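# Move the long cardboard box onto a far-aisle shelf

## Task

Pick up the long cardboard box from the desk and set it on a shelf at the far end of the aisle (a shelf on either side is acceptable). The box must rest directly on the shelf board rather than on top of a carton. No part of it may overhang the shelf's front edge. It must end upright and not tilted, and it must stay in place on its own, without the robot supporting it.

## Robot and tools

ROBOT. A Hello Robot Stretch 3 with a single arm. Its two-wheel base cannot strafe. A mast carries a lift, and the telescoping arm points out of the robot's RIGHT side. To shift the gripper along the robot's forward axis, drive the base. The base is 0.33 m long and 0.34 m wide. On-the-spot turns pivot midway between the drive wheels, 0.05 m behind the front edge. With the arm retracted and the wrist folded, the turning sweep has a radius of 0.28 m. An unfolded, level wrist reaches beyond that circle. head_camera and nav_camera ride on the head, which head_pan_rad and head_tilt_rad aim. wrist_camera rides on the gripper.

FRAMES. The base frame sits on the floor between the drive wheels: x forward, y left, z up. hand_pose is expressed in it, at the point where closed fingertips meet. With all wrist joints at zero, that frame's x points up, its y points back along the arm toward the mast, and its z points to the robot's rear. The odometry frame is the base frame at scene start. base_odometry comes from wheel turns, so slip counts as travel. Heading runs from -3.142 to 3.142 and is positive to the left.

execute_actions(actions). actions is a list run in order; an empty list just returns the current state. Each action is {"robot": ..., "steps": n, "until": ...}. steps is 1 to 450 control steps at 30 per second, default 1; {"steps": n} alone only waits. robot takes one of three forms:
- a single command
- a queue, which is a list of up to 8 commands and {"pause_s": s} entries (s at most 15), run one after another
- {"stop": true}, which brakes everything and clears the queue.

A command can hold base, joints and contact_limits. Its parts start together and keep running past the action's end.

base holds exactly one key, and both are offsets from where the base is when that command begins:
- translate_m: metres, forward positive, |value| at most 1
- rotate_rad: radians, left (counter-clockwise) positive, |value| at most 3.2.

joints holds absolute targets by name. A joint you omit keeps its goal. Ranges:
- lift_m 0 to 1.1 m (arm height)
- arm_m 0 to 0.52 m (extension)
- wrist_yaw_rad -1.345 to 4.42 (0 = along the arm; positive swings toward the front; 3.0 = folded over the base)
- wrist_pitch_rad -1.57 to 0.451 (negative tips the fingers down)
- wrist_roll_rad -2.911 to 2.911
- gripper_m -0.089 to 0.179 (bigger is wider; the real fingertip gap is 0.007 m less when nearly shut, 0.025 m less when fully open, and 0 below 0.007)
- head_pan_rad -3.953 to 1.73 (positive left; -1.57 looks along the arm)
- head_tilt_rad -1.53 to 0.419 (negative looks down).

contact_limits {"arm_m": e} sets the motor effort in percent (1 to 100) at which the arm's motion halts. Lower is gentler, but too low halts it at once. It stays in force until the arm's next command.

A fresh command overrides at once and discards the rest of an older queue. Any value out of range, or malformed input, rejects the whole call.

until ends an action early once every condition holds. {"robot": {"status": "ended"}} waits until nothing is moving and no queue is running. Fields can also be compared, e.g. "lift_m": [">", 0.3] or "base_status": ["!=", "moving"]. Operators are =, !=, <, <=, > and >=. Readings compare at 3 decimals; base amounts compare at 4. Don't test readings with =. {"any": {"status": "ended"}} fires as soon as any one motion ends.

SPEED. The base is fast (0.30 m/s, 1.9 rad/s) only when stowed: lift_m < 0.30, arm_m < 0.03 and wrist_yaw_rad > 2.54. Otherwise it is capped at 0.10 m/s and 0.63 rad/s.

GRIPPING. Close to a gripper_m below the object's width; lower squeezes harder, but the stall guard eases overly hard grips, so heavy objects may slip. To let go, open at least 0.02 past the touching value. Neither the reading nor "done" proves you are holding anything; check the images.

SELF-COLLISION. Fold or unfold the wrist only with lift_m between 0.32 and 0.95, wrist_pitch_rad at -0.4 and roll near 0. Once folded, the lift may go down to 0.25. If yaw is below -0.4, keep pitch at -0.5 or lower.

RESULTS. Each result is a snapshot plus one image per camera, always in the same order.
- base_status: progress as (moved of goal).
- joint_goals and joint_status are reported per joint.
- Status words: moving, done, off_target (came to rest short of its goal, may still push), contact_stop (the joint went slack), time_out, stopped, not_commanded, torque_fault (a wrist servo is limp for 10 s and refuses goals).
- measured_speeds, motor_effort (percent, with the peak in brackets; noisy, with a fixed bias) and refusals, queue and queue_left.
- Lines starting refused:, dropped: or replaced: explain rejected goals and aborted queues.
- robot.on_its_own appears when the robot changed a goal by itself, a joint is slack or off, or base_tilt has drifted 3 degrees or more (a lean).
- lidar_m gives 12 distances in 30-degree sectors, counter-clockwise from straight ahead, in a plane 0.17 m high.
- wrist_depth_mm and head_depth_mm are 7x7 grids of median depth.

zoom_image(camera, region): enlarges [x0, y0, x1, y1] pixels of that camera's latest image, at most 504x504.

finished_scene(scene): ends the given scene number, irreversibly. Before calling it, let every motion end and the box sit freely on the shelf with the gripper released and withdrawn.

AVOID. Don't push the arm into rigid things while the gripper is above about 0.45 m; the robot can tip, and a second push after a contact_stop is worse. Don't drive while holding or pushing against something immovable. If the robot snags or leans, reverse the last move in small steps, pull the gripper free, and lower the lift to about 0.2 if it stays tilted. Also avoid drops, slams, hard pushes and prolonged wrist strain. A loose object may occasionally get a brief shove from outside.

Each tool is called after "Call:" as name([rows], argument=value, ...), one row to a line, values as JSON.

## Session

Call:
execute_actions(actions=[])

Scene clock: 0.00 s.
robot.base_odometry: x=+0.000 y=+0.000 heading=+0.000 (m, m, rad; robot's odometry frame)
robot.turned_by_wheels: +0.000 (rad since the last result)
robot.turned_by_imu: +0.000 (rad since the last result)
robot.base_tilt: forward=-1.4 right=-0.2 (deg)
robot.lidar_m: 2.19 1.53 1.39 1.41 1.71 1.56 1.58 1.24 1.51 1.19 1.89 2.19
robot.head_depth_mm: 1970 2014 2013 2049 2051 2089 1969 / 1956 2116 2136 2165 2188 2190 1973 / 1948 2209 2233 2264 2258 2306 1983 / 1961 2322 2355 2378 2397 2417 1994 / 1920 2423 2437 2492 2525 2549 2019 / 1907 2552 2596 2648 2626 2611 2032 / 1891 2666 2756 2750 2797 2796 2036
robot.base_status: not_commanded
robot.joint_positions: lift_m=+0.465 arm_m=+0.000 wrist_yaw_rad=+2.891 wrist_pitch_rad=-0.489 wrist_roll_rad=+0.012 gripper_m=+0.037 head_pan_rad=+0.008 head_tilt_rad=-0.003
robot.joint_goals: lift_m=+0.465 arm_m=+0.000 wrist_yaw_rad=+2.891 wrist_pitch_rad=-0.489 wrist_roll_rad=+0.012 gripper_m=+0.037 head_pan_rad=+0.008 head_tilt_rad=-0.003
robot.joint_status: lift_m=not_commanded arm_m=not_commanded wrist_yaw_rad=not_commanded wrist_pitch_rad=not_commanded wrist_roll_rad=not_commanded gripper_m=not_commanded head_pan_rad=not_commanded head_tilt_rad=not_commanded
robot.measured_speeds: translate_m=+0.000 rotate_rad=+0.000 lift_m=+0.000 arm_m=+0.000 wrist_yaw_rad=+0.000 wrist_pitch_rad=+0.000 wrist_roll_rad=+0.000 head_pan_rad=+0.000 head_tilt_rad=+0.000
robot: refusals=0 queue=idle queue_left=0
robot.motor_effort: left_wheel=+0 right_wheel=+0 lift_m=+35 arm_m=+0 wrist_yaw_rad=+0 wrist_pitch_rad=+5 wrist_roll_rad=+0 gripper_m=-1 head_pan_rad=+0 head_tilt_rad=+3 (%)
robot.hand_pose: x=+0.0320 y=+0.0635 z=+0.4618 quat_wxyz=(+0.256, +0.706, +0.083, +0.655) (m; robot's base frame)
robot.wrist_depth_mm: - - - - - - - / - - - - - - - / - - - - - - - / - - 925 938 937 895 870 / 831 776 816 780 769 752 748 / 691 686 - 665 - 645 621 / 596 597 593 589 573 566 560
pictures: head_camera (sideways: a quarter turn clockwise sets it upright), nav_camera (sideways: a quarter turn counterclockwise sets it upright), wrist_camera
Images, in order (width x height): head_camera 896x504, nav_camera 672x504, wrist_camera 644x364.

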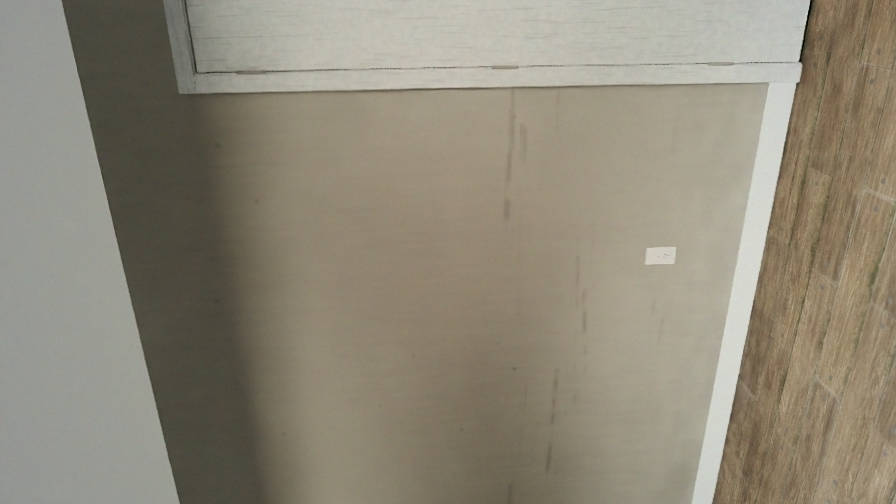

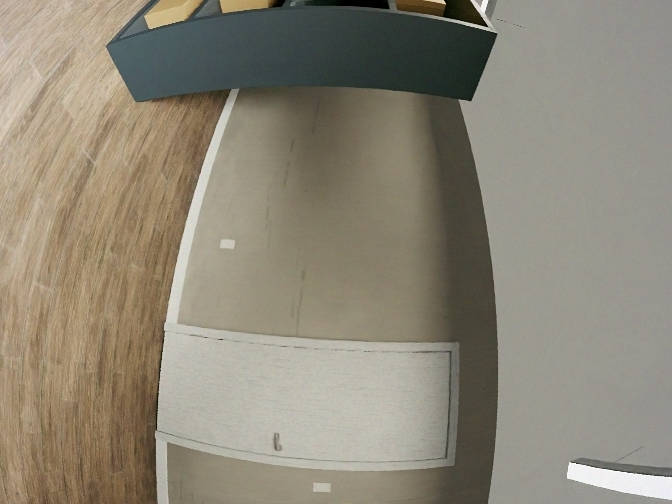

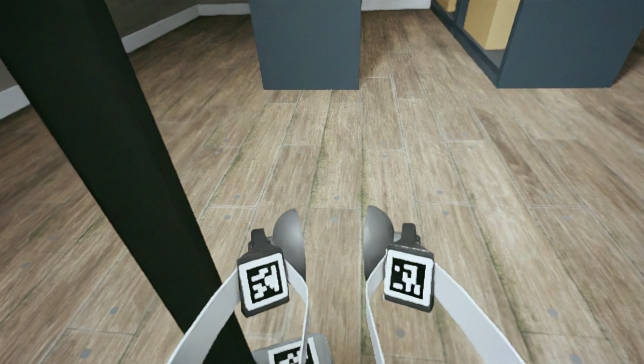

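Shelves are to the left/behind. Look around.

Call:
execute_actions([
  {"robot":{"joints":{"head_pan_rad":-1.8,"head_tilt_rad":-0.3}},"steps":60},
])

Scene clock: 4.23 s.
robot.base_odometry: x=+0.000 y=+0.000 heading=+0.000 (m, m, rad; robot's odometry frame)
robot.turned_by_wheels: +0.000 (rad since the last result)
robot.turned_by_imu: +0.000 (rad since the last result)
robot.base_tilt: forward=-1.5 right=-0.2 (deg)
robot.lidar_m: 2.20 1.53 1.40 1.41 1.71 1.57 1.58 1.24 1.51 1.19 1.90 2.19
robot.head_depth_mm: 1216 1299 1402 1472 1056 841 1412 / 1244 1314 1429 1498 1110 915 1421 / 1257 1344 1446 1528 1118 925 1426 / 1297 1378 1472 1558 1129 929 1438 / 1323 1403 1498 1583 1136 938 1447 / 1342 1437 1534 1612 1153 1358 1413 / 1359 1449 1570 1684 1151 1656 1443
robot.base_status: not_commanded
robot.joint_positions: lift_m=+0.465 arm_m=+0.000 wrist_yaw_rad=+2.891 wrist_pitch_rad=-0.489 wrist_roll_rad=+0.012 gripper_m=+0.037 head_pan_rad=-1.793 head_tilt_rad=-0.296
robot.joint_goals: lift_m=+0.465 arm_m=+0.000 wrist_yaw_rad=+2.891 wrist_pitch_rad=-0.489 wrist_roll_rad=+0.012 gripper_m=+0.037 head_pan_rad=-1.800 head_tilt_rad=-0.300
robot.joint_status: lift_m=not_commanded arm_m=not_commanded wrist_yaw_rad=not_commanded wrist_pitch_rad=not_commanded wrist_roll_rad=not_commanded gripper_m=not_commanded head_pan_rad=done head_tilt_rad=done
robot.measured_speeds: translate_m=+0.000 rotate_rad=+0.000 lift_m=+0.000 arm_m=+0.000 wrist_yaw_rad=+0.000 wrist_pitch_rad=+0.000 wrist_roll_rad=+0.000 head_pan_rad=+0.000 head_tilt_rad=+0.000
robot: refusals=0 queue=done queue_left=0
robot.motor_effort: left_wheel=+0(1) right_wheel=-1(1) lift_m=+35(35) arm_m=+1(0) wrist_yaw_rad=+0(0) wrist_pitch_rad=+5(5) wrist_roll_rad=+0(0) gripper_m=+0(1) head_pan_rad=-3(35) head_tilt_rad=-3(31) (%)
robot.hand_pose: x=+0.0320 y=+0.0635 z=+0.4618 quat_wxyz=(+0.256, +0.706, +0.083, +0.655) (m; robot's base frame)
robot.wrist_depth_mm: - - - - - - - / - - - - - - - / - - - - - - - / - - 959 954 927 911 867 / 828 773 803 779 810 744 739 / 691 671 - 666 - 647 629 / 587 583 592 593 552 561 565
pictures: head_camera (sideways: a quarter turn clockwise sets it upright), nav_camera (sideways: a quarter turn counterclockwise sets it upright), wrist_camera
Images, in order (width x height): head_camera 896x504, nav_camera 672x504, wrist_camera 644x364.

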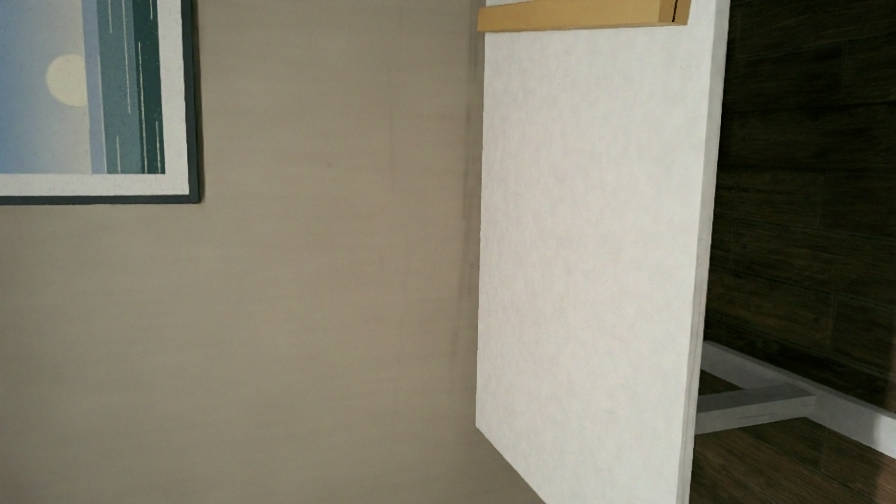

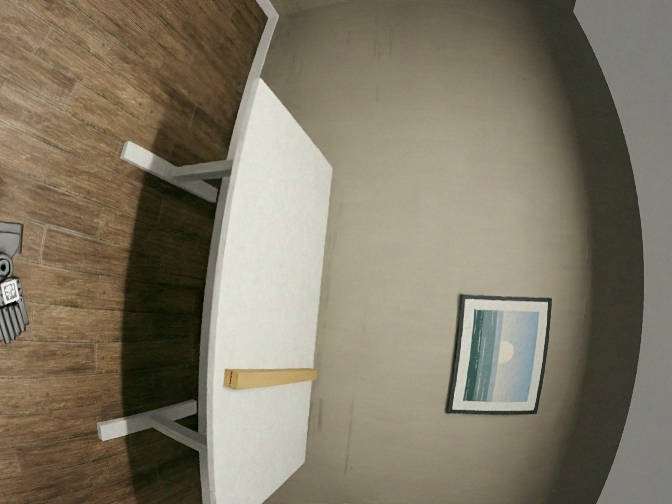

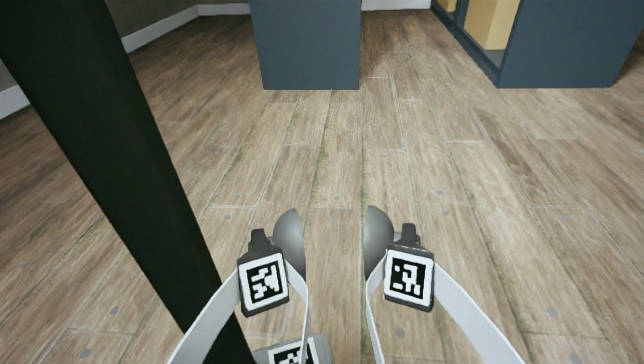

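Call:
execute_actions([
  {"robot":{"joints":{"head_pan_rad":-2.2,"head_tilt_rad":-0.5}},"steps":40},
])

Scene clock: 14.10 s.
robot.base_odometry: x=+0.000 y=+0.000 heading=+0.000 (m, m, rad; robot's odometry frame)
robot.turned_by_wheels: +0.000 (rad since the last result)
robot.turned_by_imu: +0.000 (rad since the last result)
robot.base_tilt: forward=-1.5 right=-0.2 (deg)
robot.lidar_m: 2.20 1.53 1.39 1.41 1.70 1.57 1.58 1.24 1.51 1.19 1.89 2.19
robot.head_depth_mm: 1400 1545 1694 1110 1807 1470 1233 / 1368 1513 1601 1129 1595 1490 1237 / 1334 1456 1575 1135 1761 1513 1246 / 1294 1408 1535 1096 1723 1512 1253 / 1259 1389 1497 1154 960 1518 1257 / 1230 1353 1465 1160 928 1536 1259 / 1211 1306 1437 1177 935 1541 1262
robot.base_status: not_commanded
robot.joint_positions: lift_m=+0.465 arm_m=+0.000 wrist_yaw_rad=+2.891 wrist_pitch_rad=-0.489 wrist_roll_rad=+0.012 gripper_m=+0.037 head_pan_rad=-2.193 head_tilt_rad=-0.493
robot.joint_goals: lift_m=+0.465 arm_m=+0.000 wrist_yaw_rad=+2.891 wrist_pitch_rad=-0.489 wrist_roll_rad=+0.012 gripper_m=+0.037 head_pan_rad=-2.200 head_tilt_rad=-0.500
robot.joint_status: lift_m=not_commanded arm_m=not_commanded wrist_yaw_rad=not_commanded wrist_pitch_rad=not_commanded wrist_roll_rad=not_commanded gripper_m=not_commanded head_pan_rad=done head_tilt_rad=done
robot.measured_speeds: translate_m=+0.000 rotate_rad=+0.000 lift_m=+0.000 arm_m=+0.000 wrist_yaw_rad=+0.000 wrist_pitch_rad=+0.000 wrist_roll_rad=+0.000 head_pan_rad=+0.000 head_tilt_rad=+0.000
robot: refusals=0 queue=done queue_left=0
robot.motor_effort: left_wheel=-1(0) right_wheel=+0(0) lift_m=+35(35) arm_m=+0(0) wrist_yaw_rad=+0(0) wrist_pitch_rad=+5(5) wrist_roll_rad=+0(0) gripper_m=-1(1) head_pan_rad=-4(24) head_tilt_rad=-4(25) (%)
robot.hand_pose: x=+0.0320 y=+0.0635 z=+0.4618 quat_wxyz=(+0.256, +0.706, +0.083, +0.655) (m; robot's base frame)
robot.wrist_depth_mm: - - - - - - - / - - - - - - - / - - - - - - - / - - 935 893 915 921 862 / 802 785 804 775 810 753 746 / 709 687 - 659 - 631 627 / 608 584 595 585 564 559 553
pictures: head_camera (sideways: a quarter turn clockwise sets it upright), nav_camera (sideways: a quarter turn counterclockwise sets it upright), wrist_camera
Images, in order (width x height): head_camera 896x504, nav_camera 672x504, wrist_camera 644x364.

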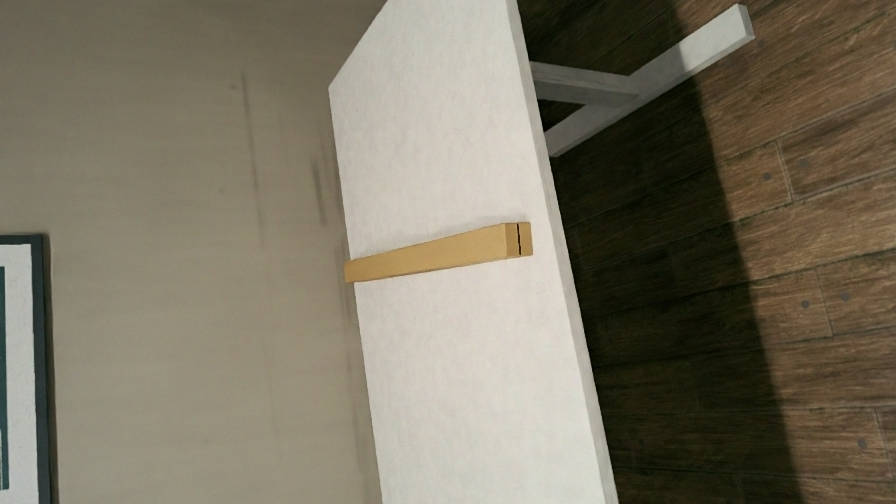

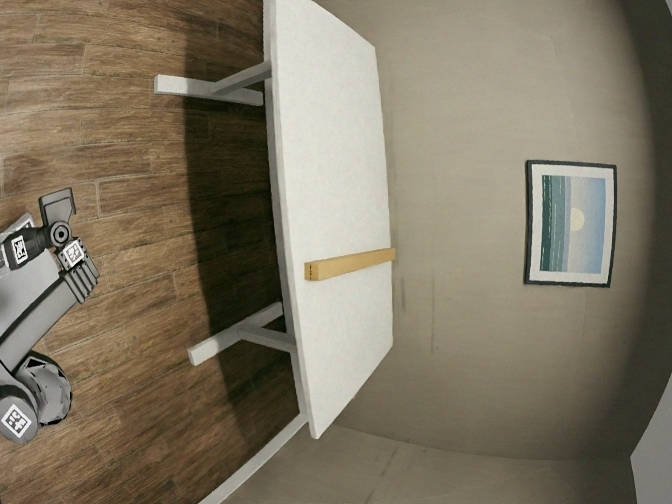

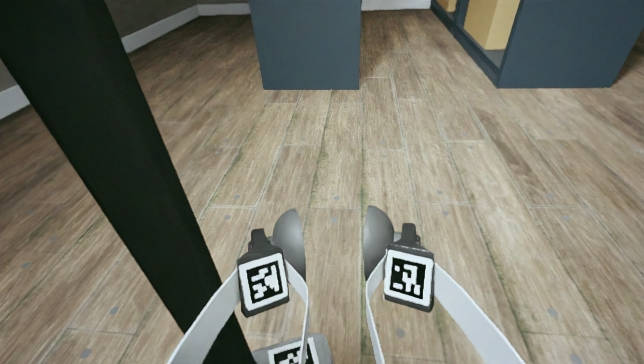

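Call:
execute_actions([
  {"robot":[{"base":{"rotate_rad":0.6}},{"base":{"translate_m":-0.7}},{"base":{"rotate_rad":-0.6}},{"joints":{"head_pan_rad":-1.57,"head_tilt_rad":-0.6,"lift_m":0.9,"wrist_yaw_rad":0,"wrist_pitch_rad":-0.4,"gripper_m":0.1}}],"steps":450,"until":{"robot":{"queue":"done"}}},
])

Scene clock: 38.13 s.
robot.base_odometry: x=-0.578 y=-0.395 heading=+0.000 (m, m, rad; robot's odometry frame)
robot.turned_by_wheels: +0.000 (rad since the last result)
robot.turned_by_imu: -0.003 (rad since the last result)
robot.base_tilt: forward=-1.6 right=-0.1 (deg)
robot.lidar_m: 2.60 2.23 1.97 1.97 1.28 1.17 1.18 0.54 0.93 0.94 1.06 2.35
robot.head_depth_mm: 732 810 909 958 748 614 521 / 760 841 946 918 752 618 522 / 785 872 985 973 717 620 524 / 817 910 1038 979 761 593 527 / 845 956 1090 984 764 610 507 / 882 1000 1145 989 772 630 506 / 915 1045 1192 996 772 631 532
robot.base_status: done (rotate_rad -0.5998 of -0.6000)
robot.joint_positions: lift_m=+0.465 arm_m=+0.000 wrist_yaw_rad=+0.003 wrist_pitch_rad=-0.420 wrist_roll_rad=+0.012 gripper_m=+0.100 head_pan_rad=-1.577 head_tilt_rad=-0.592
robot.joint_goals: lift_m=+0.465 arm_m=+0.000 wrist_yaw_rad=+0.000 wrist_pitch_rad=-0.400 wrist_roll_rad=+0.012 gripper_m=+0.100 head_pan_rad=-1.570 head_tilt_rad=-0.600
robot.joint_status: lift_m=contact_stop arm_m=not_commanded wrist_yaw_rad=done wrist_pitch_rad=done wrist_roll_rad=not_commanded gripper_m=done head_pan_rad=done head_tilt_rad=done
robot.measured_speeds: translate_m=+0.000 rotate_rad=+0.000 lift_m=+0.000 arm_m=+0.000 wrist_yaw_rad=+0.000 wrist_pitch_rad=+0.000 wrist_roll_rad=+0.000 head_pan_rad=+0.000 head_tilt_rad=+0.000
robot: refusals=0 queue=dropped queue_left=0
robot.on_its_own: lift_m is slack since a contact_stop, until your next command for it (your +0.900 is given up)
robot.motor_effort: left_wheel=+4(9) right_wheel=-3(5) lift_m=+35(75) arm_m=+0(0) wrist_yaw_rad=-2(3) wrist_pitch_rad=+8(9) wrist_roll_rad=+0(0) gripper_m=+0(79) head_pan_rad=+2(32) head_tilt_rad=-4(20) (%)
robot.hand_pose: x=-0.0209 y=-0.3689 z=+0.4776 quat_wxyz=(+0.688, +0.148, -0.695, -0.147) (m; robot's base frame)
robot.wrist_depth_mm: 933 811 742 661 613 556 512 / - 910 815 717 660 593 556 / - - 901 800 728 658 595 / - - 977 879 794 692 631 / 800 860 854 838 785 758 697 / 737 723 708 703 695 703 652 / 635 620 613 606 585 586 558
pictures: head_camera (sideways: a quarter turn clockwise sets it upright), nav_camera (sideways: a quarter turn counterclockwise sets it upright), wrist_camera
Images, in order (width x height): head_camera 896x504, nav_camera 672x504, wrist_camera 644x364.

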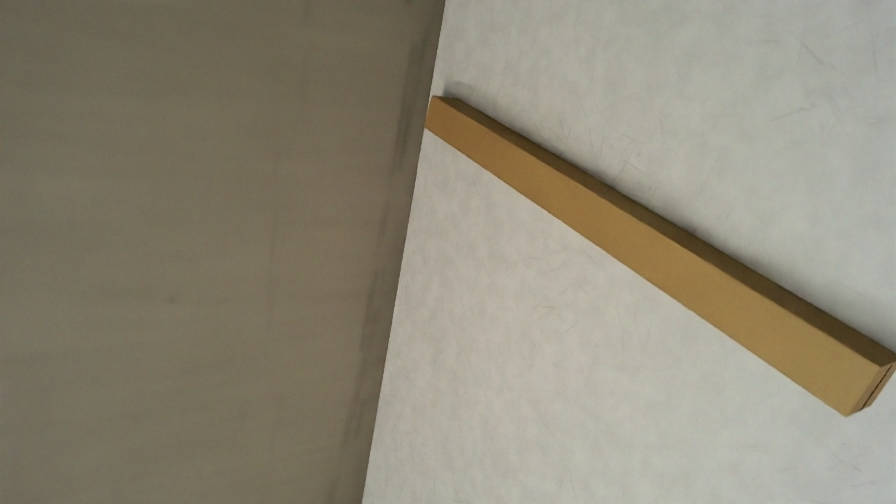

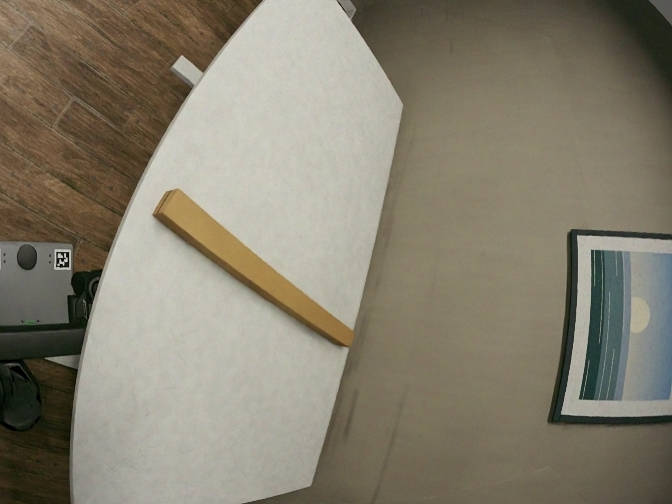

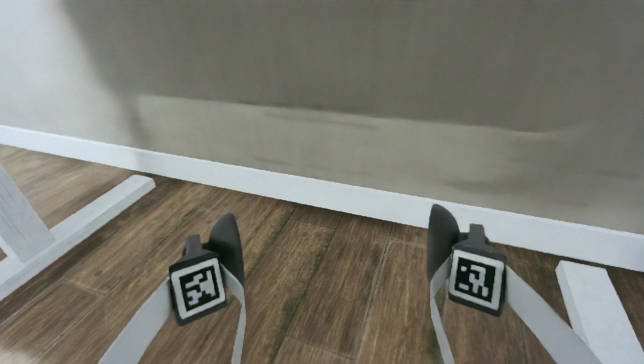

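Call:
execute_actions([
  {"robot":[{"joints":{"wrist_yaw_rad":3.0}},{"joints":{"lift_m":0.92}},{"joints":{"wrist_yaw_rad":0.0,"wrist_pitch_rad":-0.5}}],"steps":450,"until":{"robot":{"queue":["!=","running"]}}},
])

Scene clock: 46.13 s.
robot.base_odometry: x=-0.578 y=-0.395 heading=+0.000 (m, m, rad; robot's odometry frame)
robot.turned_by_wheels: +0.000 (rad since the last result)
robot.turned_by_imu: +0.000 (rad since the last result)
robot.base_tilt: forward=-1.6 right=-0.2 (deg)
robot.lidar_m: 2.60 2.22 1.98 1.97 1.28 1.17 1.18 0.54 0.93 0.94 1.06 2.35
robot.head_depth_mm: 731 809 906 954 748 614 521 / 757 842 944 918 751 618 522 / 788 875 990 971 715 620 525 / 813 912 1034 977 763 592 528 / 847 951 1087 980 766 611 506 / 880 993 1139 989 769 630 506 / 922 1045 1191 1001 773 633 533
robot.base_status: done (rotate_rad -0.5998 of -0.6000)
robot.joint_positions: lift_m=+0.465 arm_m=+0.000 wrist_yaw_rad=+2.997 wrist_pitch_rad=-0.419 wrist_roll_rad=+0.012 gripper_m=+0.100 head_pan_rad=-1.577 head_tilt_rad=-0.592
robot.joint_goals: lift_m=+0.465 arm_m=+0.000 wrist_yaw_rad=+3.000 wrist_pitch_rad=-0.400 wrist_roll_rad=+0.012 gripper_m=+0.100 head_pan_rad=-1.570 head_tilt_rad=-0.600
robot.joint_status: lift_m=contact_stop arm_m=not_commanded wrist_yaw_rad=done wrist_pitch_rad=done wrist_roll_rad=not_commanded gripper_m=done head_pan_rad=done head_tilt_rad=done
robot.measured_speeds: translate_m=+0.000 rotate_rad=+0.000 lift_m=-0.003 arm_m=+0.000 wrist_yaw_rad=+0.000 wrist_pitch_rad=+0.000 wrist_roll_rad=+0.000 head_pan_rad=+0.000 head_tilt_rad=+0.000
robot: refusals=0 queue=dropped queue_left=0
robot.on_its_own: lift_m is slack since a contact_stop, until your next command for it (your +0.920 is given up)
robot.motor_effort: left_wheel=+3(4) right_wheel=-3(3) lift_m=+50(75) arm_m=+0(0) wrist_yaw_rad=+2(3) wrist_pitch_rad=+8(8) wrist_roll_rad=+0(0) gripper_m=+0(0) head_pan_rad=+2(2) head_tilt_rad=-6(2) (%)
robot.hand_pose: x=+0.0110 y=+0.0773 z=+0.4777 quat_wxyz=(+0.198, +0.704, +0.096, +0.675) (m; robot's base frame)
robot.wrist_depth_mm: - - - - - - - / - - - - - - - / - - - - - - - / - - - - - - 964 / 883 882 855 817 802 814 779 / 749 750 714 712 685 691 669 / 643 615 597 617 603 589 586
pictures: head_camera (sideways: a quarter turn clockwise sets it upright), nav_camera (sideways: a quarter turn counterclockwise sets it upright), wrist_camera
dropped: robot: command 1 of its queue: lift_m: contact_stop
Images, in order (width x height): head_camera 896x504, nav_camera 672x504, wrist_camera 644x364.

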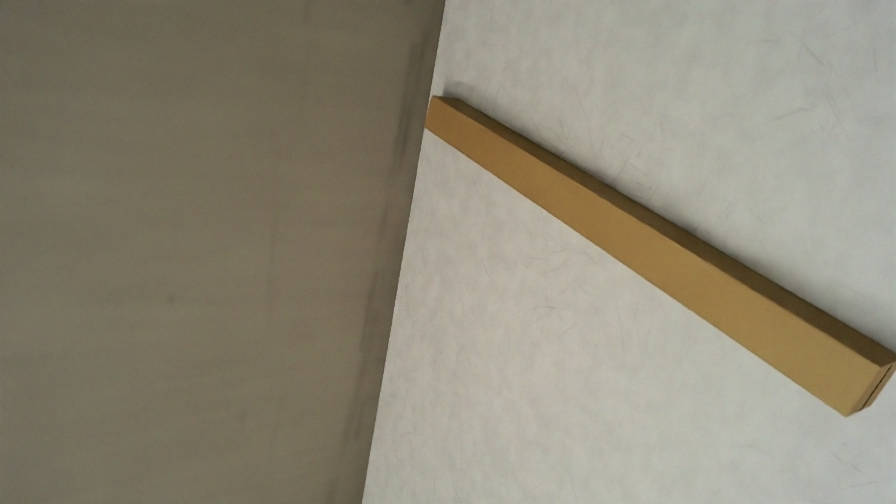

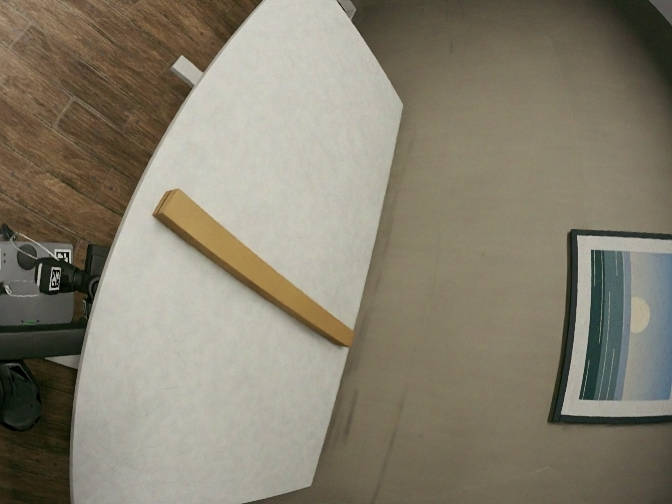

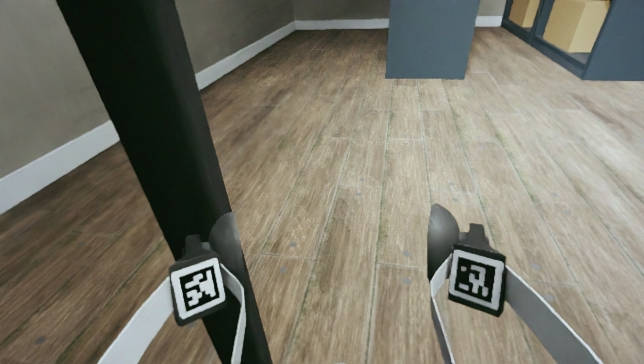

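Call:
execute_actions([
  {"robot":[{"base":{"translate_m":0.35}},{"base":{"rotate_rad":-0.35}},{"joints":{"lift_m":0.92}},{"joints":{"wrist_yaw_rad":0.0,"wrist_pitch_rad":-0.5}}],"steps":450,"until":{"robot":{"queue":["!=","running"]}}},
])

Scene clock: 66.13 s.
robot.base_odometry: x=-0.228 y=-0.395 heading=-0.350 (m, m, rad; robot's odometry frame)
robot.turned_by_wheels: -0.350 (rad since the last result)
robot.turned_by_imu: -0.346 (rad since the last result)
robot.base_tilt: forward=-1.5 right=-0.2 (deg)
robot.lidar_m: 2.25 2.35 1.97 1.84 2.06 1.54 1.50 0.84 0.84 1.06 0.86 0.87
robot.head_depth_mm: 865 971 1089 954 786 - - / 865 964 1097 919 734 - - / 868 967 1093 967 807 - - / 870 969 1101 979 786 622 552 / 866 972 1100 984 766 625 554 / 867 970 1099 989 770 628 556 / 870 971 1100 998 773 630 558
robot.base_status: done (rotate_rad -0.3498 of -0.3500)
robot.joint_positions: lift_m=+0.920 arm_m=+0.000 wrist_yaw_rad=+0.003 wrist_pitch_rad=-0.511 wrist_roll_rad=+0.012 gripper_m=+0.100 head_pan_rad=-1.577 head_tilt_rad=-0.593
robot.joint_goals: lift_m=+0.920 arm_m=+0.000 wrist_yaw_rad=+0.000 wrist_pitch_rad=-0.500 wrist_roll_rad=+0.012 gripper_m=+0.100 head_pan_rad=-1.570 head_tilt_rad=-0.600
robot.joint_status: lift_m=done arm_m=not_commanded wrist_yaw_rad=done wrist_pitch_rad=done wrist_roll_rad=not_commanded gripper_m=done head_pan_rad=done head_tilt_rad=done
robot.measured_speeds: translate_m=+0.000 rotate_rad=+0.000 lift_m=+0.000 arm_m=+0.000 wrist_yaw_rad=+0.000 wrist_pitch_rad=+0.000 wrist_roll_rad=+0.000 head_pan_rad=+0.000 head_tilt_rad=+0.000
robot: refusals=0 queue=done queue_left=0
robot.motor_effort: left_wheel=+3(10) right_wheel=-4(4) lift_m=+42(44) arm_m=+0(0) wrist_yaw_rad=-2(3) wrist_pitch_rad=+5(9) wrist_roll_rad=+0(0) gripper_m=-1(0) head_pan_rad=+3(3) head_tilt_rad=-5(5) (%)
robot.hand_pose: x=-0.0209 y=-0.3563 z=+0.9120 quat_wxyz=(+0.681, +0.179, -0.688, -0.179) (m; robot's base frame)
robot.wrist_depth_mm: 762 729 761 750 709 745 743 / 814 791 803 809 797 754 739 / 673 666 627 618 546 576 582 / 520 519 505 488 451 475 467 / 436 429 427 414 401 402 397 / 372 367 355 356 337 351 340 / 324 320 311 312 300 265 305
pictures: head_camera (sideways: a quarter turn clockwise sets it upright), nav_camera (sideways: a quarter turn counterclockwise sets it upright), wrist_camera
Images, in order (width x height): head_camera 896x504, nav_camera 672x504, wrist_camera 644x364.

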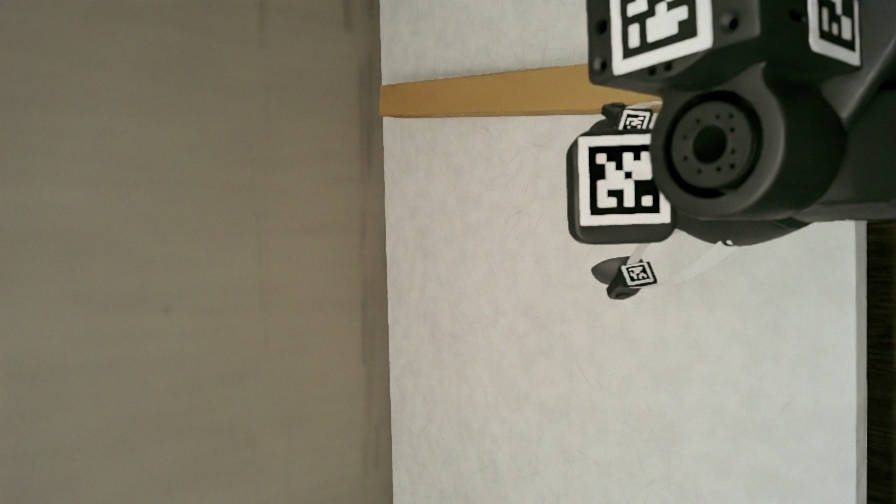

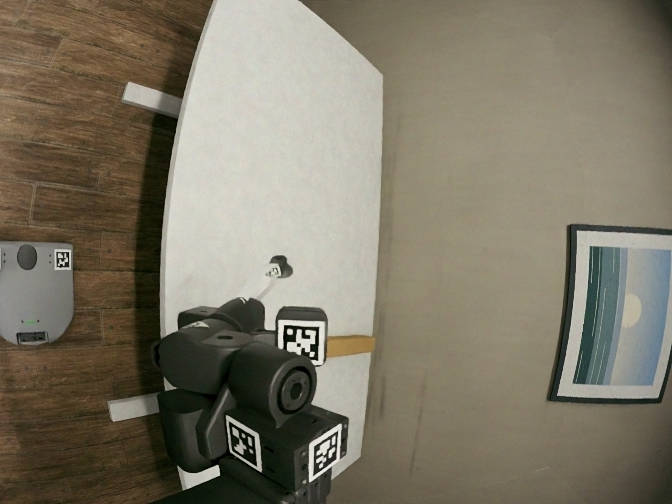

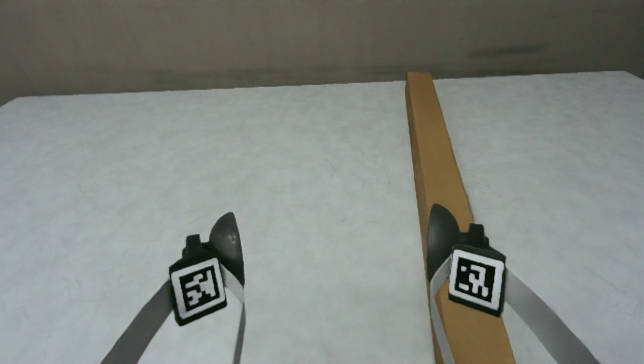

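Call:
execute_actions([
  {"robot":{"base":{"translate_m":-0.06},"joints":{"arm_m":0.35,"lift_m":0.82}},"steps":300,"until":{"robot":{"status":"ended"}}},
])

Scene clock: 83.50 s.
robot.base_odometry: x=-0.284 y=-0.375 heading=-0.350 (m, m, rad; robot's odometry frame)
robot.turned_by_wheels: +0.000 (rad since the last result)
robot.turned_by_imu: +0.000 (rad since the last result)
robot.base_tilt: forward=-1.6 right=-0.2 (deg)
robot.lidar_m: 2.31 2.42 2.00 1.85 1.98 1.48 1.44 1.47 0.79 1.06 0.94 0.91
robot.head_depth_mm: 860 966 1089 974 - - 545 / 862 962 1091 - 709 596 535 / 865 969 1076 - 736 597 539 / 865 969 1096 981 760 622 550 / 868 967 1102 980 765 625 541 / 867 971 1099 988 770 628 543 / 867 974 1101 1002 771 631 545
robot.base_status: done (translate_m -0.0600 of -0.0600)
robot.joint_positions: lift_m=+0.820 arm_m=+0.350 wrist_yaw_rad=+0.001 wrist_pitch_rad=-0.513 wrist_roll_rad=+0.012 gripper_m=+0.100 head_pan_rad=-1.577 head_tilt_rad=-0.593
robot.joint_goals: lift_m=+0.820 arm_m=+0.350 wrist_yaw_rad=+0.000 wrist_pitch_rad=-0.500 wrist_roll_rad=+0.012 gripper_m=+0.100 head_pan_rad=-1.570 head_tilt_rad=-0.600
robot.joint_status: lift_m=done arm_m=done wrist_yaw_rad=done wrist_pitch_rad=done wrist_roll_rad=not_commanded gripper_m=done head_pan_rad=done head_tilt_rad=done
robot.measured_speeds: translate_m=+0.000 rotate_rad=+0.000 lift_m=+0.000 arm_m=+0.000 wrist_yaw_rad=+0.000 wrist_pitch_rad=+0.000 wrist_roll_rad=+0.000 head_pan_rad=+0.000 head_tilt_rad=+0.000
robot: refusals=0 queue=done queue_left=0
robot.motor_effort: left_wheel=+3(5) right_wheel=-3(6) lift_m=+27(43) arm_m=+3(3) wrist_yaw_rad=-1(2) wrist_pitch_rad=+5(5) wrist_roll_rad=+0(0) gripper_m=-1(0) head_pan_rad=+2(2) head_tilt_rad=-5(5) (%)
robot.hand_pose: x=-0.0213 y=-0.7061 z=+0.8122 quat_wxyz=(+0.680, +0.179, -0.688, -0.180) (m; robot's base frame)
robot.wrist_depth_mm: 420 423 426 422 419 421 418 / 461 462 467 465 468 464 466 / 454 439 426 419 385 376 387 / 356 345 345 336 320 258 316 / 298 292 288 282 277 213 272 / 251 250 242 242 237 185 225 / 221 218 213 210 208 168 198
pictures: head_camera (sideways: a quarter turn clockwise sets it upright), nav_camera (sideways: a quarter turn counterclockwise sets it upright), wrist_camera
Images, in order (width x height): head_camera 896x504, nav_camera 672x504, wrist_camera 644x364.

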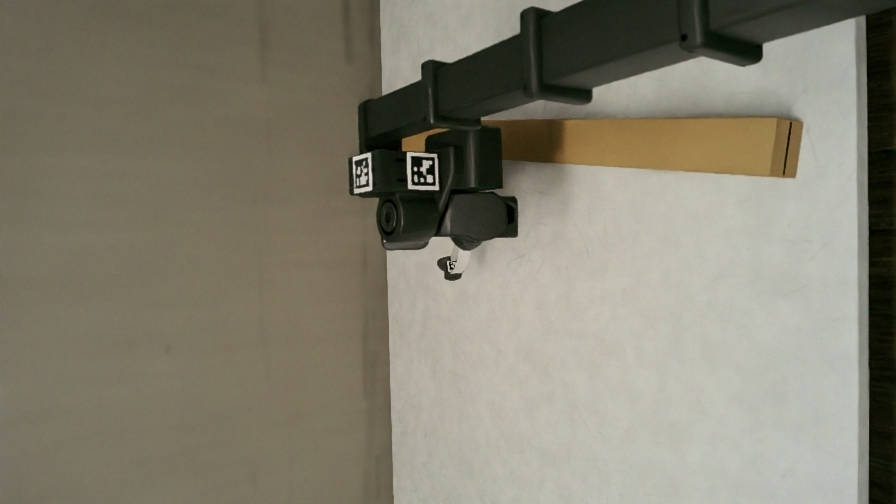

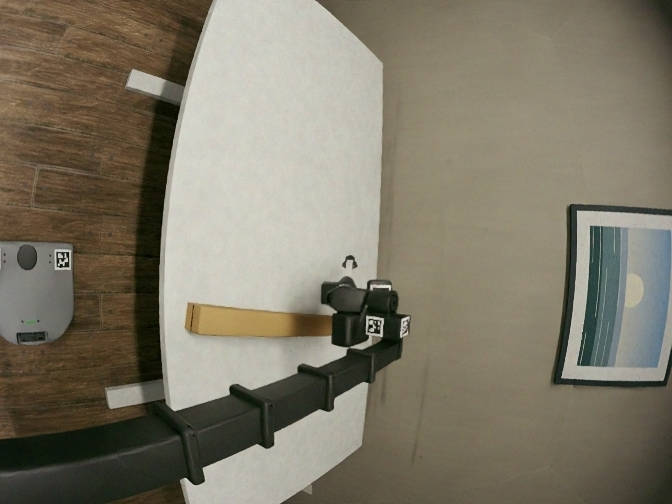

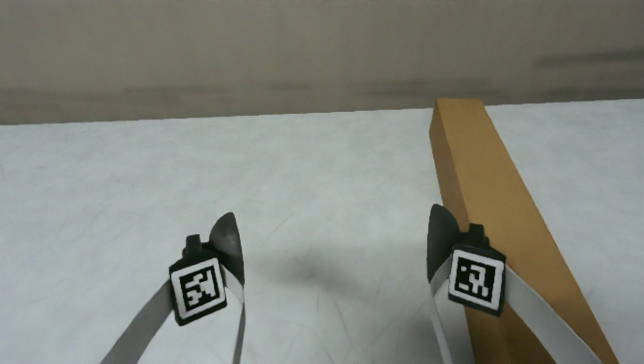

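Call:
execute_actions([
  {"robot":{"base":{"translate_m":-0.06},"joints":{"arm_m":0.2}},"steps":300,"until":{"robot":{"status":"ended"}}},
])

Scene clock: 88.67 s.
robot.base_odometry: x=-0.341 y=-0.354 heading=-0.350 (m, m, rad; robot's odometry frame)
robot.turned_by_wheels: +0.000 (rad since the last result)
robot.turned_by_imu: +0.000 (rad since the last result)
robot.base_tilt: forward=-1.6 right=-0.2 (deg)
robot.lidar_m: 2.36 2.48 2.03 1.85 1.90 1.42 1.38 1.44 0.75 1.06 1.11 0.96
robot.head_depth_mm: 860 962 1085 958 - - 557 / 861 966 1087 1021 - 615 535 / 862 965 1095 967 - 590 529 / 864 966 1099 978 738 608 538 / 863 970 1095 982 766 625 542 / 866 967 1106 988 768 629 543 / 867 971 1100 994 773 632 545
robot.base_status: done (translate_m -0.0600 of -0.0600)
robot.joint_positions: lift_m=+0.820 arm_m=+0.200 wrist_yaw_rad=+0.001 wrist_pitch_rad=-0.513 wrist_roll_rad=+0.012 gripper_m=+0.100 head_pan_rad=-1.577 head_tilt_rad=-0.593
robot.joint_goals: lift_m=+0.820 arm_m=+0.200 wrist_yaw_rad=+0.000 wrist_pitch_rad=-0.500 wrist_roll_rad=+0.012 gripper_m=+0.100 head_pan_rad=-1.570 head_tilt_rad=-0.600
robot.joint_status: lift_m=done arm_m=done wrist_yaw_rad=done wrist_pitch_rad=done wrist_roll_rad=not_commanded gripper_m=done head_pan_rad=done head_tilt_rad=done
robot.measured_speeds: translate_m=+0.000 rotate_rad=+0.000 lift_m=+0.000 arm_m=+0.000 wrist_yaw_rad=+0.000 wrist_pitch_rad=+0.000 wrist_roll_rad=+0.000 head_pan_rad=+0.000 head_tilt_rad=+0.000
robot: refusals=0 queue=done queue_left=0
robot.motor_effort: left_wheel=+3(5) right_wheel=-3(8) lift_m=+27(27) arm_m=-2(3) wrist_yaw_rad=-1(1) wrist_pitch_rad=+5(5) wrist_roll_rad=+0(0) gripper_m=+0(0) head_pan_rad=+2(3) head_tilt_rad=-4(5) (%)
robot.hand_pose: x=-0.0213 y=-0.5567 z=+0.8122 quat_wxyz=(+0.680, +0.179, -0.688, -0.180) (m; robot's base frame)
robot.wrist_depth_mm: 566 556 557 551 557 556 556 / 583 575 589 552 502 516 507 / 456 439 436 414 376 397 393 / 363 353 345 337 303 324 320 / 297 290 295 271 216 275 268 / 255 251 240 234 188 241 233 / 219 218 214 203 165 207 206
pictures: head_camera (sideways: a quarter turn clockwise sets it upright), nav_camera (sideways: a quarter turn counterclockwise sets it upright), wrist_camera
Images, in order (width x height): head_camera 896x504, nav_camera 672x504, wrist_camera 644x364.

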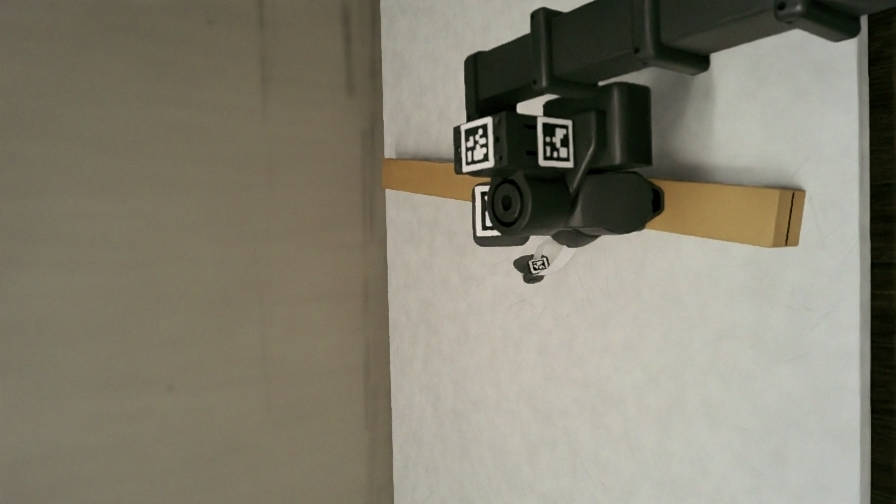

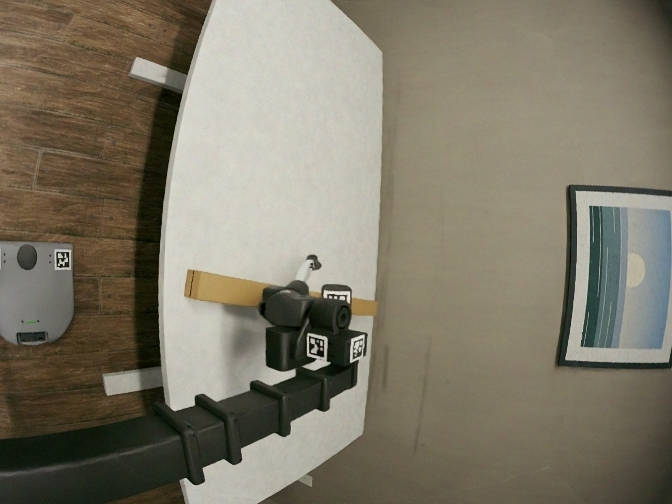

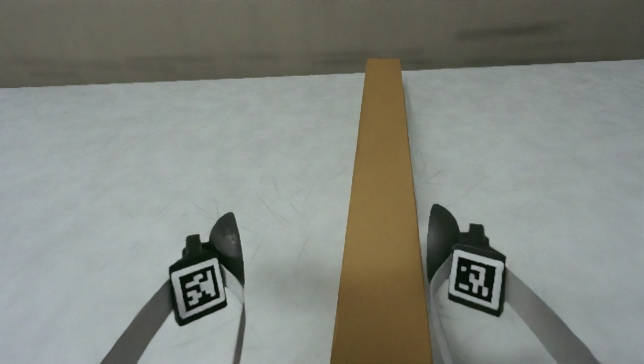

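Call:
execute_actions([
  {"robot":{"base":{"translate_m":-0.025},"joints":{"lift_m":0.75}},"steps":300,"until":{"robot":{"status":"ended"}}},
])

Scene clock: 94.40 s.
robot.base_odometry: x=-0.364 y=-0.345 heading=-0.350 (m, m, rad; robot's odometry frame)
robot.turned_by_wheels: +0.000 (rad since the last result)
robot.turned_by_imu: +0.000 (rad since the last result)
robot.base_tilt: forward=-1.5 right=-0.2 (deg)
robot.lidar_m: 2.39 2.50 2.03 1.85 1.86 1.39 1.35 1.42 0.74 1.06 1.11 0.97
robot.head_depth_mm: 860 962 1088 954 772 - - / 860 961 1095 963 813 587 534 / 862 962 1094 924 - 589 537 / 861 963 1095 975 763 583 527 / 868 966 1093 982 766 625 542 / 867 965 1096 991 771 629 542 / 867 970 1097 995 773 631 544
robot.base_status: done (translate_m -0.0250 of -0.0250)
robot.joint_positions: lift_m=+0.750 arm_m=+0.200 wrist_yaw_rad=+0.001 wrist_pitch_rad=-0.510 wrist_roll_rad=+0.012 gripper_m=+0.100 head_pan_rad=-1.577 head_tilt_rad=-0.593
robot.joint_goals: lift_m=+0.750 arm_m=+0.200 wrist_yaw_rad=+0.000 wrist_pitch_rad=-0.500 wrist_roll_rad=+0.012 gripper_m=+0.100 head_pan_rad=-1.570 head_tilt_rad=-0.600
robot.joint_status: lift_m=done arm_m=done wrist_yaw_rad=done wrist_pitch_rad=done wrist_roll_rad=not_commanded gripper_m=done head_pan_rad=done head_tilt_rad=done
robot.measured_speeds: translate_m=+0.000 rotate_rad=+0.000 lift_m=+0.000 arm_m=+0.000 wrist_yaw_rad=+0.000 wrist_pitch_rad=+0.000 wrist_roll_rad=+0.000 head_pan_rad=+0.000 head_tilt_rad=+0.000
robot: refusals=0 queue=done queue_left=0
robot.motor_effort: left_wheel=+3(5) right_wheel=-3(5) lift_m=+25(29) arm_m=-1(2) wrist_yaw_rad=-1(1) wrist_pitch_rad=+4(5) wrist_roll_rad=+0(0) gripper_m=-1(0) head_pan_rad=+3(3) head_tilt_rad=-5(5) (%)
robot.hand_pose: x=-0.0213 y=-0.5570 z=+0.7430 quat_wxyz=(+0.681, +0.178, -0.688, -0.179) (m; robot's base frame)
robot.wrist_depth_mm: 561 552 538 533 497 539 493 / 423 410 395 343 345 357 351 / 310 303 295 209 265 274 268 / 249 241 239 155 218 223 218 / 203 199 199 126 157 188 182 / 173 172 162 109 114 165 158 / 150 148 141 95 135 140 141
pictures: head_camera (sideways: a quarter turn clockwise sets it upright), nav_camera (sideways: a quarter turn counterclockwise sets it upright), wrist_camera
Images, in order (width x height): head_camera 896x504, nav_camera 672x504, wrist_camera 644x364.

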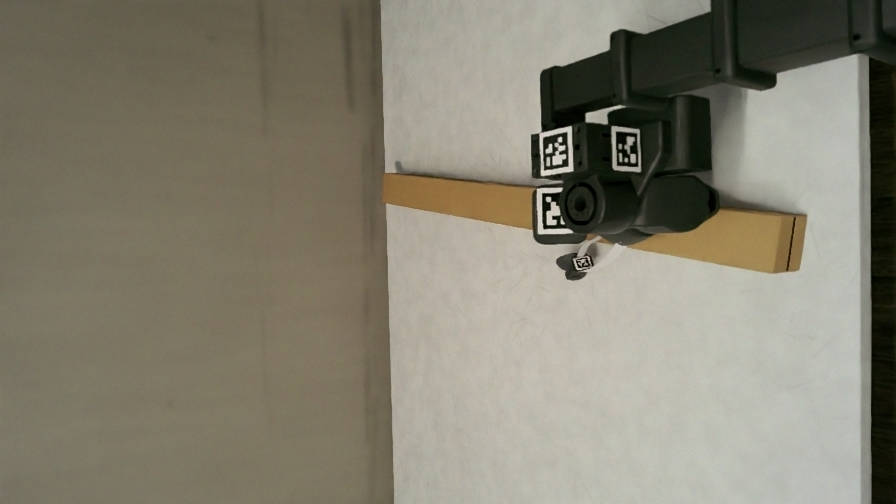

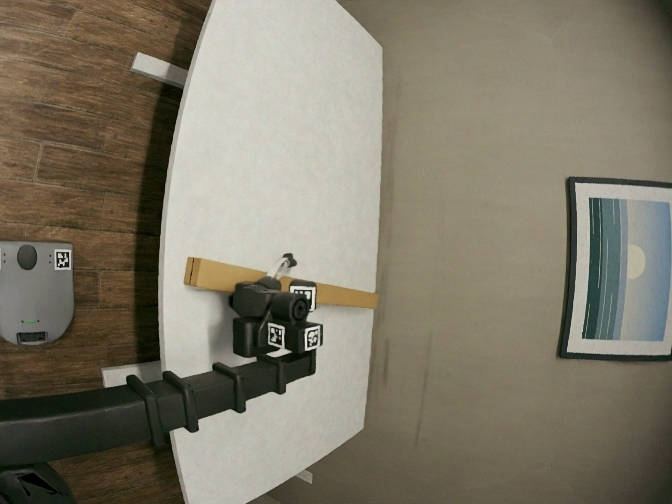

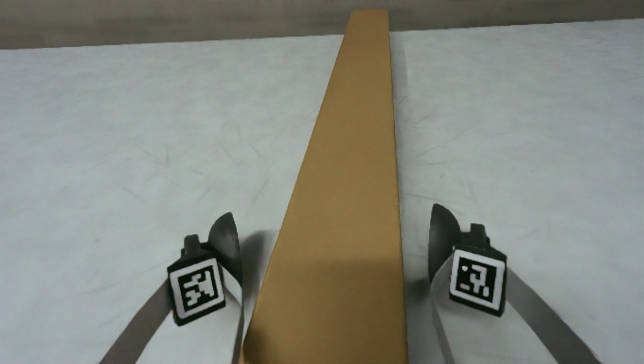

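Grip and lift.

Call:
execute_actions([
  {"robot":[{"joints":{"gripper_m":0.02}},{"joints":{"lift_m":0.9}}],"steps":300,"until":{"robot":{"queue":["!=","running"]}}},
])

Scene clock: 100.37 s.
robot.base_odometry: x=-0.364 y=-0.345 heading=-0.350 (m, m, rad; robot's odometry frame)
robot.turned_by_wheels: +0.000 (rad since the last result)
robot.turned_by_imu: +0.000 (rad since the last result)
robot.base_tilt: forward=-1.6 right=-0.2 (deg)
robot.lidar_m: 2.39 2.51 2.03 1.85 1.86 1.39 1.35 1.42 0.74 1.06 1.11 0.97
robot.head_depth_mm: 860 960 1089 - 705 614 533 / 865 960 1073 - 717 617 535 / 860 964 1057 - 711 606 537 / 866 968 1097 1019 513 579 539 / 864 964 1090 984 766 626 541 / 867 968 1099 992 768 627 544 / 867 970 1098 996 773 632 545
robot.base_status: done (translate_m -0.0250 of -0.0250)
robot.joint_positions: lift_m=+0.900 arm_m=+0.200 wrist_yaw_rad=+0.000 wrist_pitch_rad=-0.518 wrist_roll_rad=+0.012 gripper_m=+0.021 head_pan_rad=-1.577 head_tilt_rad=-0.593
robot.joint_goals: lift_m=+0.900 arm_m=+0.200 wrist_yaw_rad=+0.000 wrist_pitch_rad=-0.500 wrist_roll_rad=+0.012 gripper_m=+0.020 head_pan_rad=-1.570 head_tilt_rad=-0.600
robot.joint_status: lift_m=done arm_m=done wrist_yaw_rad=done wrist_pitch_rad=done wrist_roll_rad=not_commanded gripper_m=done head_pan_rad=done head_tilt_rad=done
robot.measured_speeds: translate_m=+0.000 rotate_rad=+0.000 lift_m=+0.000 arm_m=+0.000 wrist_yaw_rad=+0.000 wrist_pitch_rad=+0.000 wrist_roll_rad=+0.000 head_pan_rad=+0.000 head_tilt_rad=+0.000
robot: refusals=0 queue=done queue_left=0
robot.motor_effort: left_wheel=+3(4) right_wheel=-3(3) lift_m=+43(45) arm_m=-1(1) wrist_yaw_rad=+0(1) wrist_pitch_rad=+7(8) wrist_roll_rad=+0(0) gripper_m=-19(93) head_pan_rad=+2(2) head_tilt_rad=-4(4) (%)
robot.hand_pose: x=-0.0215 y=-0.5558 z=+0.8906 quat_wxyz=(+0.680, +0.180, -0.687, -0.182) (m; robot's base frame)
robot.wrist_depth_mm: 570 559 556 562 561 555 555 / 619 605 611 606 616 618 619 / 611 588 586 256 525 543 517 / 487 479 471 177 435 438 428 / 396 394 406 137 134 372 363 / 347 344 - 113 112 328 311 / 302 296 290 97 99 282 278
pictures: head_camera (sideways: a quarter turn clockwise sets it upright), nav_camera (sideways: a quarter turn counterclockwise sets it upright), wrist_camera
Images, in order (width x height): head_camera 896x504, nav_camera 672x504, wrist_camera 644x364.

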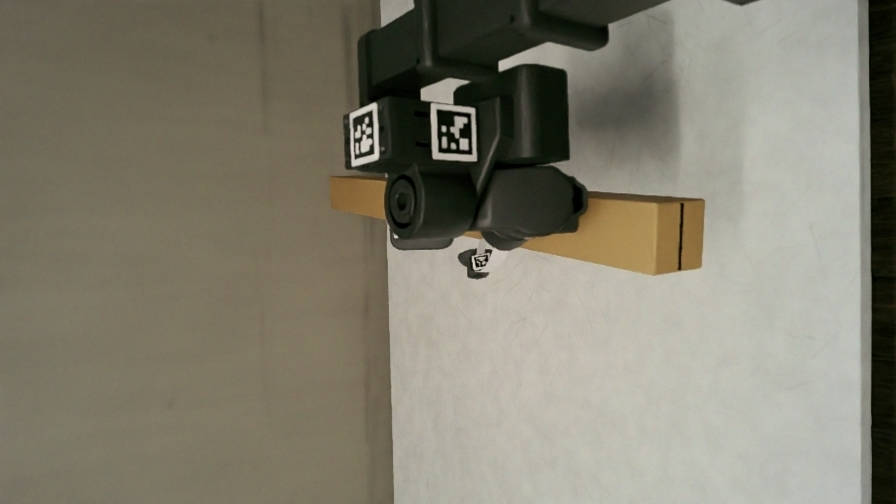

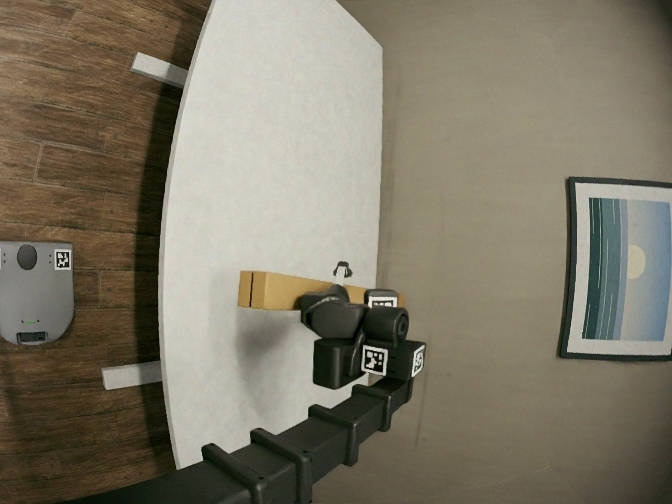

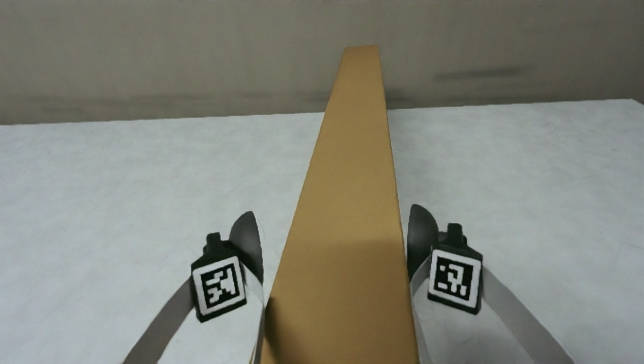

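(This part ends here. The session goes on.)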